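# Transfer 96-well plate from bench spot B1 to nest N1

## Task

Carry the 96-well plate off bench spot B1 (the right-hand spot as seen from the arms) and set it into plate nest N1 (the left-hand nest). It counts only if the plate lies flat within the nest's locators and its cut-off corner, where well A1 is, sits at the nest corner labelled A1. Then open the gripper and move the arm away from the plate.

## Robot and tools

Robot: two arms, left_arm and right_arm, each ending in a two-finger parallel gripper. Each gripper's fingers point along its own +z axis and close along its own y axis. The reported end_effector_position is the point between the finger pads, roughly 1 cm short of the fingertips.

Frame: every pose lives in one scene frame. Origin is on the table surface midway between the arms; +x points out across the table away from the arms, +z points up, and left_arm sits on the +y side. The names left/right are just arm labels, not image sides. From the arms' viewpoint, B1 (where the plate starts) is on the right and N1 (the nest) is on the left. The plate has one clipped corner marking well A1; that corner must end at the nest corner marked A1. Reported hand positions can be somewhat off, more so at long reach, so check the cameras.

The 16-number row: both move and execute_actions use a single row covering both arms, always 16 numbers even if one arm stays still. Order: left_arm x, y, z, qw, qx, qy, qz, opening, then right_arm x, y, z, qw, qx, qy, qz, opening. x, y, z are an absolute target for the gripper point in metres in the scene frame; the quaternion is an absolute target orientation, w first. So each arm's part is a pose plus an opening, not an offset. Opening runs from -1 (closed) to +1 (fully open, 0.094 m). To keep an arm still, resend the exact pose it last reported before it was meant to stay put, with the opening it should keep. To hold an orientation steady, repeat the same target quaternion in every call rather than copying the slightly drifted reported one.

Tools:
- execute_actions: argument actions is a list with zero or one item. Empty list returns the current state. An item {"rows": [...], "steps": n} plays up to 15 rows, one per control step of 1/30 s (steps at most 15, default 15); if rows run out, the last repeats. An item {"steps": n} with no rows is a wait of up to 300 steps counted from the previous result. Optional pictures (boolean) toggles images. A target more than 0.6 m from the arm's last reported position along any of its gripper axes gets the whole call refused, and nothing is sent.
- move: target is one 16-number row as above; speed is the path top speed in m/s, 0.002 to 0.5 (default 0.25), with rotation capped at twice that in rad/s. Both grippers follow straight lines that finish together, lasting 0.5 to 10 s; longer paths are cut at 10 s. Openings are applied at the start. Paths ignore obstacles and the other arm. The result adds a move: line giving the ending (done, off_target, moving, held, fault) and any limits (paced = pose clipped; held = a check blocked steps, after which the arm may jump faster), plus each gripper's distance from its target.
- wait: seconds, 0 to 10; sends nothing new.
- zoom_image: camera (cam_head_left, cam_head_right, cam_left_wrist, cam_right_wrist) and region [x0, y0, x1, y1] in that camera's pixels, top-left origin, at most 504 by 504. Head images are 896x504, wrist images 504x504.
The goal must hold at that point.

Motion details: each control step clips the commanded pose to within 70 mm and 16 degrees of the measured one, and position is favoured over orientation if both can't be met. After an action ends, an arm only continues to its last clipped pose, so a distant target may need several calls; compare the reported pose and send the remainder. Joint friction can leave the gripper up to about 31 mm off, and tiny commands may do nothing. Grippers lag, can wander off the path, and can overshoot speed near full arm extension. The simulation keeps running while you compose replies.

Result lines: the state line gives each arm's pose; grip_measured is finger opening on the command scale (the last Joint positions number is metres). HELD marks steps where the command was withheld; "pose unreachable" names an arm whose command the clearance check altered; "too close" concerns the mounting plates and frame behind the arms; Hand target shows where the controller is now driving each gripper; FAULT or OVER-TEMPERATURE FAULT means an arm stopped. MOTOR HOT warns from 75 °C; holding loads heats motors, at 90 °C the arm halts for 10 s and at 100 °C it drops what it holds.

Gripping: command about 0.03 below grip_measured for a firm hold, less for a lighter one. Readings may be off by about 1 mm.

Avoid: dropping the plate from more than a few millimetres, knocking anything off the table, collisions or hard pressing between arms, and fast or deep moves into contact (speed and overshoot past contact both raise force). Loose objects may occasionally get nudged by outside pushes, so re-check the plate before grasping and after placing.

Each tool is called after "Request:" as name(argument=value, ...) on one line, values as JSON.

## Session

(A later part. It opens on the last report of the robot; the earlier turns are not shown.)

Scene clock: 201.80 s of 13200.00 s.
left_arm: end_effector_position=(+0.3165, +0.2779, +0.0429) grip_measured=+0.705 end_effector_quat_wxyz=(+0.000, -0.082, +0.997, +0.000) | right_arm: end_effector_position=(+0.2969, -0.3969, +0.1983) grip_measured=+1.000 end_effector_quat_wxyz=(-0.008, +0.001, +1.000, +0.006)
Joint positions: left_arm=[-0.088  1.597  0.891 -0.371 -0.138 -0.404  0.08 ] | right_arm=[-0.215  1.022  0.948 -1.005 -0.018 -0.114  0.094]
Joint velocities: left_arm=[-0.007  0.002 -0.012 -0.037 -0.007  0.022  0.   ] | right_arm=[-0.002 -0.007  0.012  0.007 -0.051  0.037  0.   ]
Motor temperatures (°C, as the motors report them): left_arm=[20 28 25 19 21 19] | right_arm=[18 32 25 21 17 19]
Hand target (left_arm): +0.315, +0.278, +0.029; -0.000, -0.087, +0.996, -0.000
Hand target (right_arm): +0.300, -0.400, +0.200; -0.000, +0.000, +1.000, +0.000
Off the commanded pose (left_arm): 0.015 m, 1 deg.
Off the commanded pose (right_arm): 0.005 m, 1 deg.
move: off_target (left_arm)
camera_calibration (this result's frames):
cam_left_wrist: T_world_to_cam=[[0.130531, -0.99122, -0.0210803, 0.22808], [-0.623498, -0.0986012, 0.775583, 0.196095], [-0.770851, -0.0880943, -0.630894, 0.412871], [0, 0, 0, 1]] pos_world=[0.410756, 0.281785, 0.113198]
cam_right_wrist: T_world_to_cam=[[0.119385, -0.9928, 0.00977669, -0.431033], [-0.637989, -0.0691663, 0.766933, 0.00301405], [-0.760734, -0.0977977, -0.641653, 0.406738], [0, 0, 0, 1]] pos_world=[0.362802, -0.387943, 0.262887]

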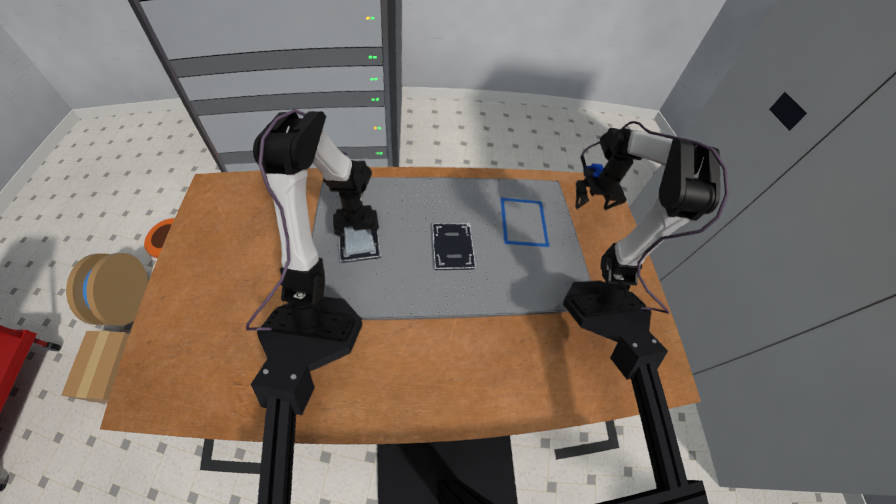

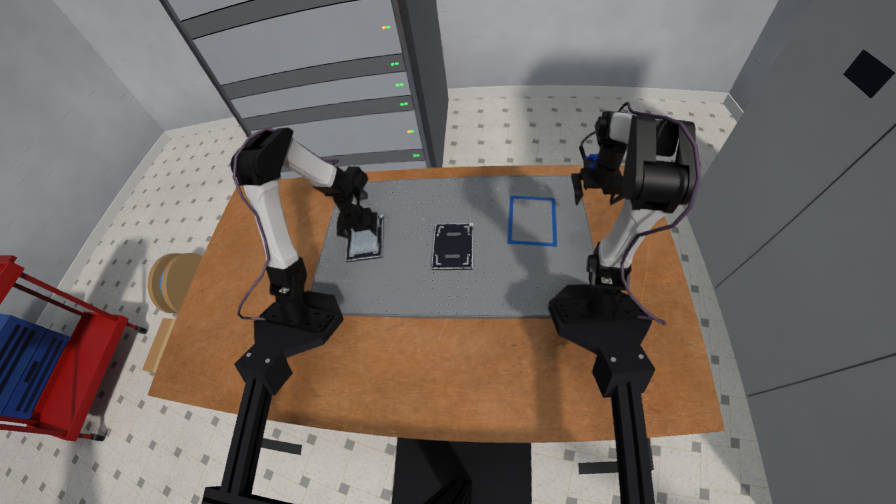

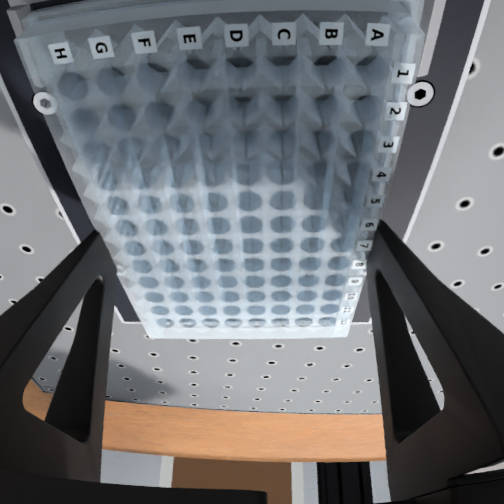

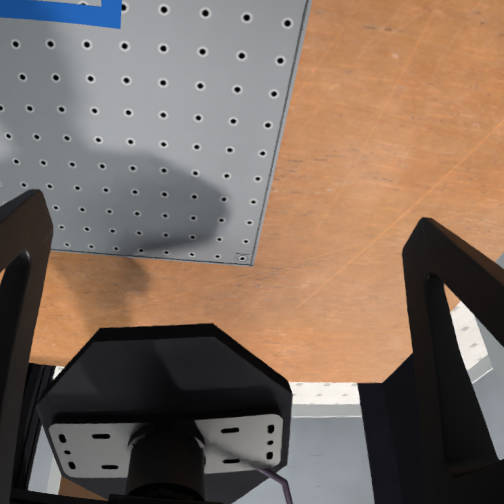

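Request:
move(target=[0.329,0.280,0.038,0,-0.087,0.996,0,0.67,0.3,-0.4,0.2,0,0,1,0,1], speed=0.004)

Request:
zoom_image(camera="cam_head_left", region=[320, 205, 400, 275])

Scene clock: 207.83 s of 13200.00 s.
left_arm: end_effector_position=(+0.3177, +0.2785, +0.0429) grip_measured=+0.705 end_effector_quat_wxyz=(-0.011, -0.078, +0.997, +0.001) | right_arm: end_effector_position=(+0.2969, -0.3969, +0.1983) grip_measured=+1.000 end_effector_quat_wxyz=(-0.008, +0.001, +1.000, +0.006)
Joint positions: left_arm=[-0.081  1.612  0.921 -0.408 -0.129 -0.393  0.08 ] | right_arm=[-0.215  1.022  0.948 -1.005 -0.018 -0.114  0.094]
Joint velocities: left_arm=[ 0.007  0.012 -0.007 -0.081  0.007 -0.007  0.   ] | right_arm=[-0.012  0.002 -0.012  0.022 -0.007  0.022  0.   ]
Motor temperatures (°C, as the motors report them): left_arm=[20 28 25 19 21 19] | right_arm=[18 32 26 21 17 19]
Hand target (left_arm): +0.329, +0.280, +0.038; +0.000, -0.087, +0.996, -0.000
Hand target (right_arm): +0.300, -0.400, +0.200; -0.000, +0.000, +1.000, +0.000
Off the commanded pose (left_arm): 0.012 m, 2 deg.
Off the commanded pose (right_arm): 0.005 m, 1 deg.
move: off_target (left_arm)
camera_calibration (this result's frames):
cam_left_wrist: T_world_to_cam=[[0.122547, -0.992195, -0.0230566, 0.231445], [-0.606037, -0.0932095, 0.789956, 0.189242], [-0.78594, -0.0828338, -0.61273, 0.41648], [0, 0, 0, 1]] pos_world=[0.413653, 0.281776, 0.111033]
cam_right_wrist: T_world_to_cam=[[0.119385, -0.9928, 0.00977669, -0.431033], [-0.637989, -0.0691663, 0.766933, 0.00301405], [-0.760734, -0.0977977, -0.641653, 0.406738], [0, 0, 0, 1]] pos_world=[0.362802, -0.387943, 0.262887]

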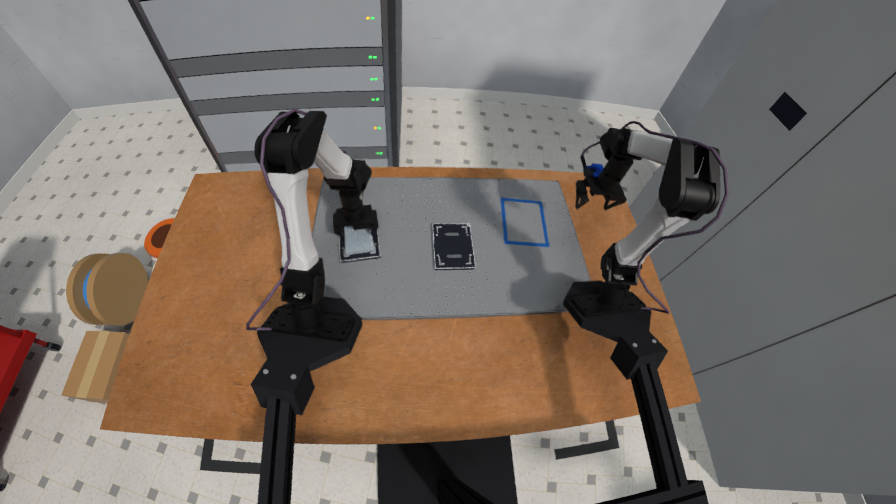

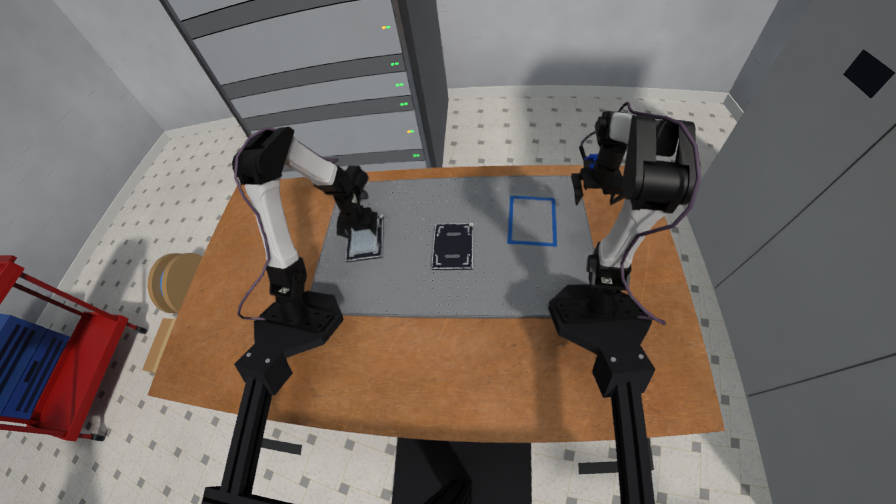

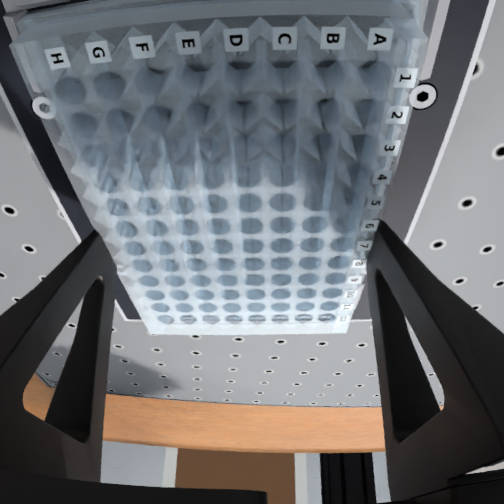

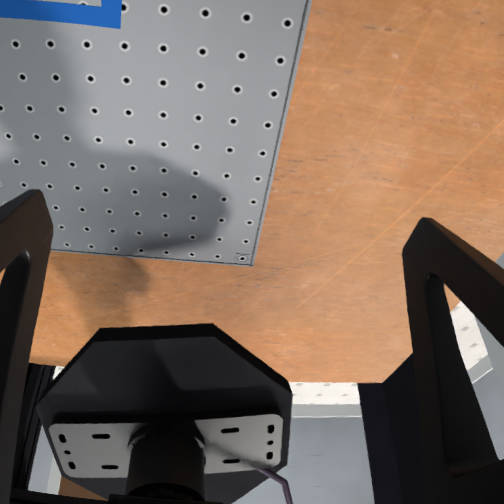

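Region (320, 205, 400, 275) of cam_head_left's 896x504 image, scaled by 6.300, with more detail than that image has; it fills the top 441 rows of this view, and the rest is white.

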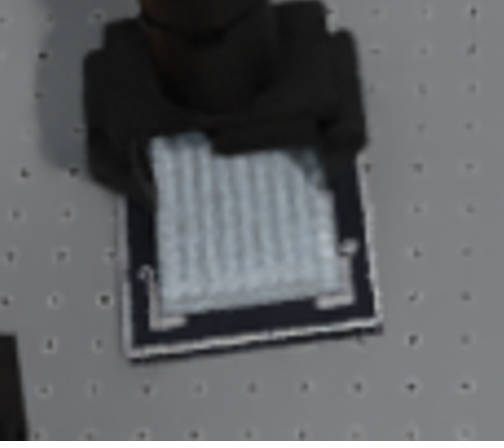

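Request:
move(target=[0.320,0.279,0.042,0,-0.087,0.996,0,1,0.3,-0.4,0.2,0,0,1,0,1], speed=0.01)

Request:
move(target=[0.40,0.29,0.16,0,-0.087,0.996,0,1,0.3,-0.4,0.2,0,0,1,0,1], speed=0.06)

Request:
zoom_image(camera="cam_left_wrist", region=[100, 50, 400, 300])

Scene clock: 214.13 s of 13200.00 s.
left_arm: end_effector_position=(+0.3210, +0.2778, +0.0429) grip_measured=+1.000 end_effector_quat_wxyz=(-0.005, -0.082, +0.997, -0.001) | right_arm: end_effector_position=(+0.2969, -0.3969, +0.1983) grip_measured=+1.000 end_effector_quat_wxyz=(-0.008, +0.001, +1.000, +0.006)
Joint positions: left_arm=[-0.081  1.612  0.921 -0.394 -0.129 -0.4    0.094] | right_arm=[-0.215  1.022  0.948 -1.005 -0.018 -0.114  0.094]
Joint velocities: left_arm=[ 0.007 -0.012  0.007 -0.066 -0.037 -0.022  0.   ] | right_arm=[-0.007 -0.007  0.002 -0.007 -0.007 -0.037  0.   ]
Motor temperatures (°C, as the motors report them): left_arm=[20 28 25 19 21 19] | right_arm=[18 32 26 21 17 19]
Hand target (left_arm): +0.320, +0.279, +0.042; -0.000, -0.087, +0.996, -0.000
Hand target (right_arm): +0.300, -0.400, +0.200; -0.000, +0.000, +1.000, +0.000
Off the commanded pose (left_arm): 0.002 m, 1 deg.
Off the commanded pose (right_arm): 0.005 m, 1 deg.
After step 90, 1.63 s passed at rest.
move: done
camera_calibration (this result's frames):
cam_left_wrist: T_world_to_cam=[[0.131075, -0.991203, -0.0183505, 0.22705], [-0.615646, -0.0958929, 0.782166, 0.19535], [-0.777045, -0.0912254, -0.622799, 0.418857], [0, 0, 0, 1]] pos_world=[0.415976, 0.281996, 0.112234]
cam_right_wrist: T_world_to_cam=[[0.119385, -0.9928, 0.00977669, -0.431033], [-0.637989, -0.0691663, 0.766933, 0.00301405], [-0.760734, -0.0977977, -0.641653, 0.406738], [0, 0, 0, 1]] pos_world=[0.362802, -0.387943, 0.262887]

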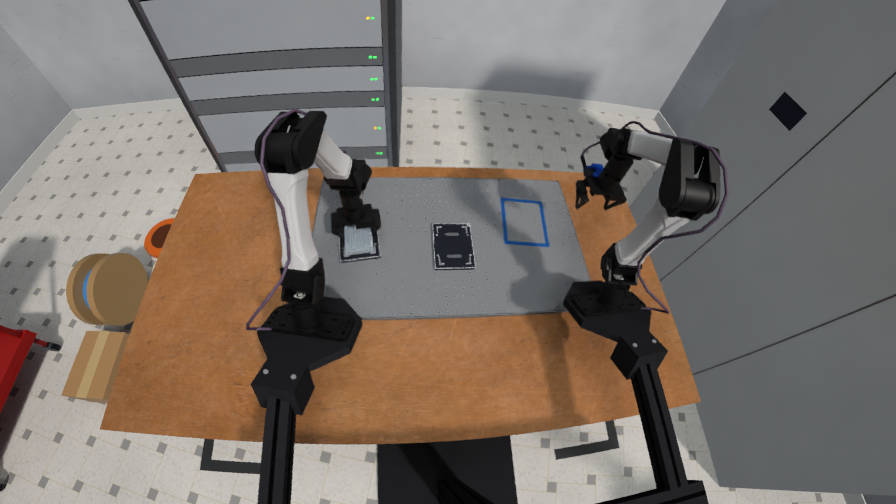

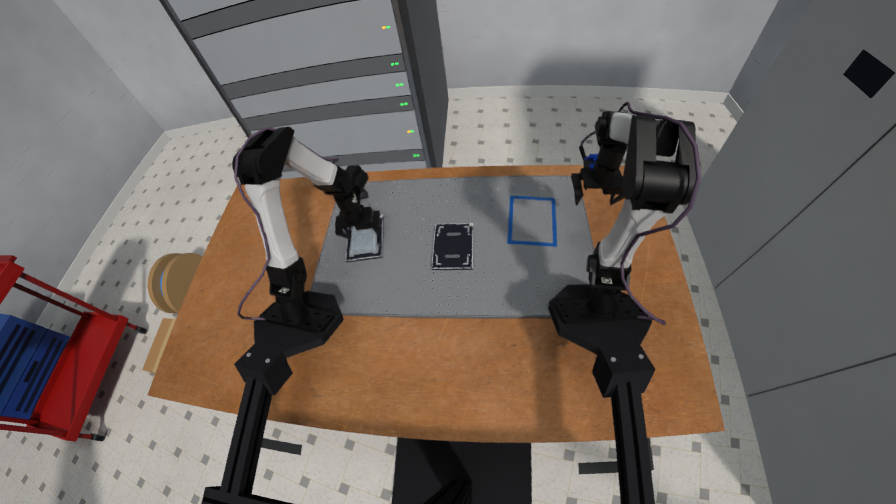

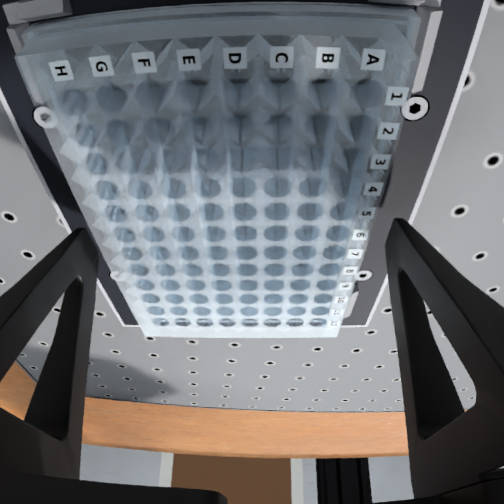

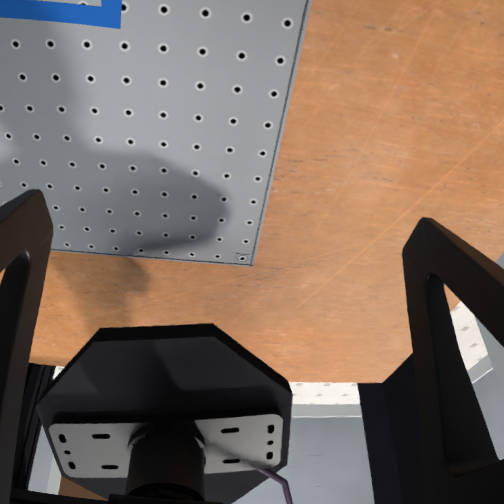

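Scene clock: 217.00 s of 13200.00 s.
left_arm: end_effector_position=(+0.3986, +0.2875, +0.1557) grip_measured=+1.000 end_effector_quat_wxyz=(+0.001, -0.087, +0.996, +0.001) | right_arm: end_effector_position=(+0.2969, -0.3969, +0.1983) grip_measured=+1.000 end_effector_quat_wxyz=(-0.008, +0.001, +1.000, +0.006)
Joint positions: left_arm=[-0.046  1.55   1.409 -0.93  -0.121 -0.377  0.094] | right_arm=[-0.215  1.022  0.948 -1.005 -0.018 -0.114  0.094]
Joint velocities: left_arm=[-0.007  0.012 -0.007  0.051 -0.022  0.007  0.   ] | right_arm=[-0.002 -0.002 -0.017 -0.051 -0.007 -0.037  0.   ]
Motor temperatures (°C, as the motors report them): left_arm=[20 28 25 19 21 19] | right_arm=[18 32 26 21 17 19]
Hand target (left_arm): +0.400, +0.290, +0.160; +0.000, -0.087, +0.996, -0.000
Hand target (right_arm): +0.300, -0.400, +0.200; -0.000, +0.000, +1.000, +0.000
Off the commanded pose (left_arm): 0.005 m, 0 deg.
Off the commanded pose (right_arm): 0.005 m, 1 deg.
move: done
camera_calibration (this result's frames):
cam_left_wrist: T_world_to_cam=[[0.140722, -0.989773, -0.0233684, 0.225129], [-0.623617, -0.106947, 0.77438, 0.163354], [-0.76896, -0.0943997, -0.632289, 0.549482], [0, 0, 0, 1]] pos_world=[0.49272, 0.292168, 0.226195]
cam_right_wrist: T_world_to_cam=[[0.119385, -0.9928, 0.00977669, -0.431033], [-0.637989, -0.0691663, 0.766933, 0.00301405], [-0.760734, -0.0977977, -0.641653, 0.406738], [0, 0, 0, 1]] pos_world=[0.362802, -0.387943, 0.262887]

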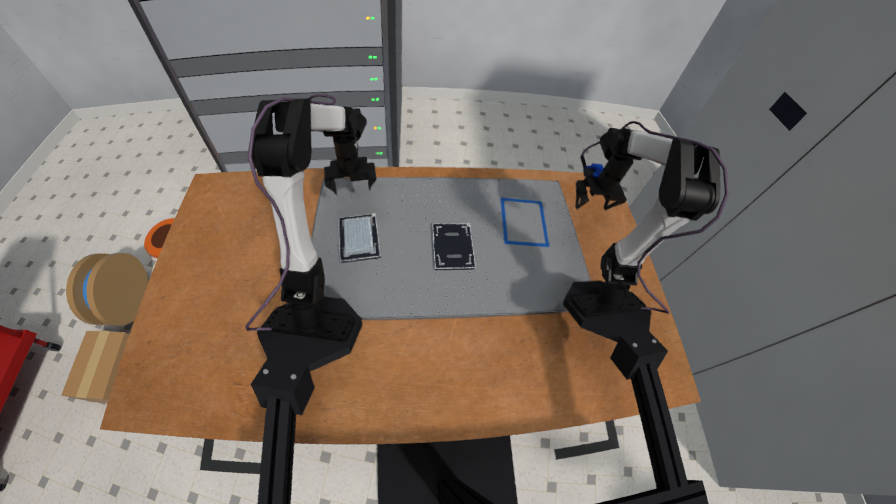

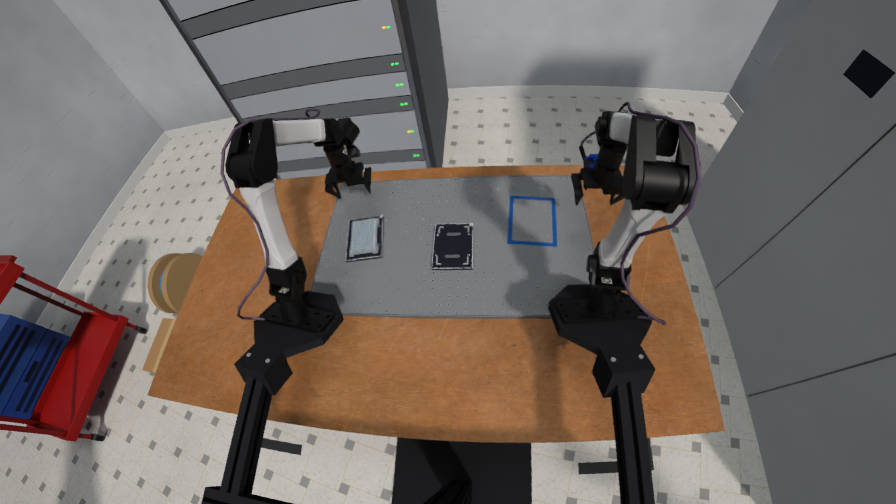

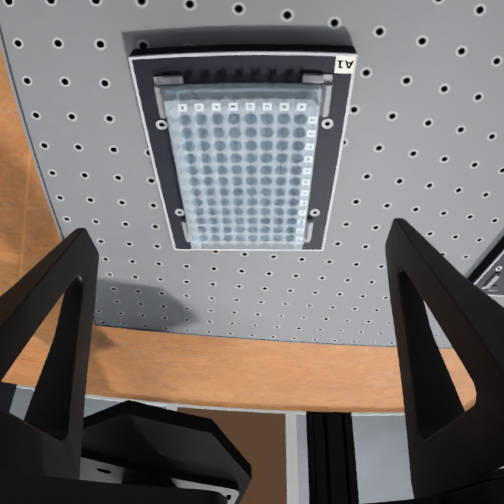

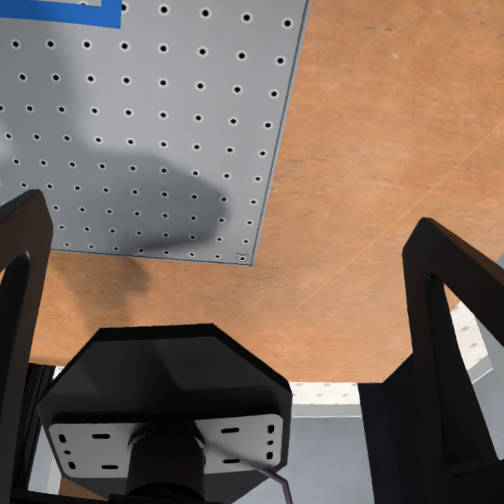

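Region (100, 50, 400, 300) of cam_left_wrist's 504x504 image, scaled by 1.680, with more detail than that image has.

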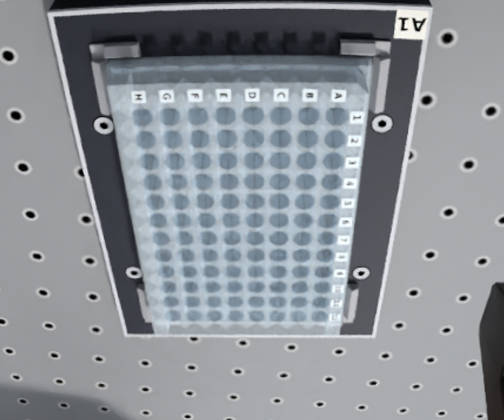

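Request:
zoom_image(camera="cam_head_left", region=[325, 205, 395, 270])

Request:
zoom_image(camera="cam_head_right", region=[335, 205, 400, 270])

Region (325, 205, 395, 270) of cam_head_left's 896x504 image, scaled by 7.200, with more detail than that image has; it fills the top 468 rows of this view, and the rest is white.

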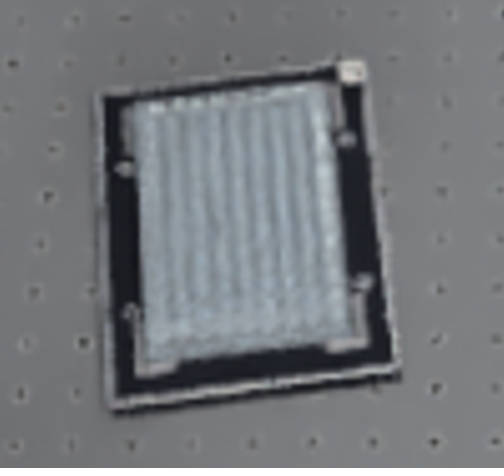

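Region (335, 205, 400, 270) of cam_head_right's 896x504 image, scaled by 7.754, with more detail than that image has.

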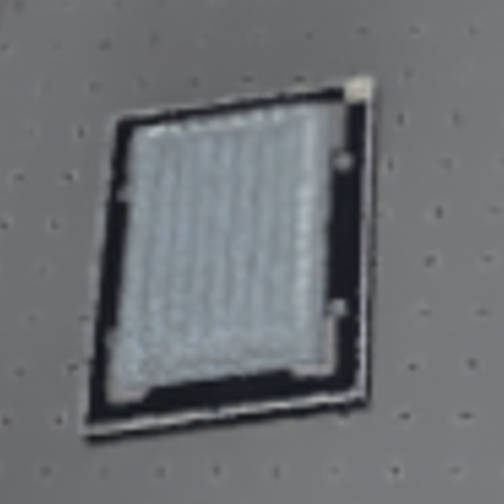

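Seated.

Request:
finished_scene(scene=1)

The scene is finished: the task was done.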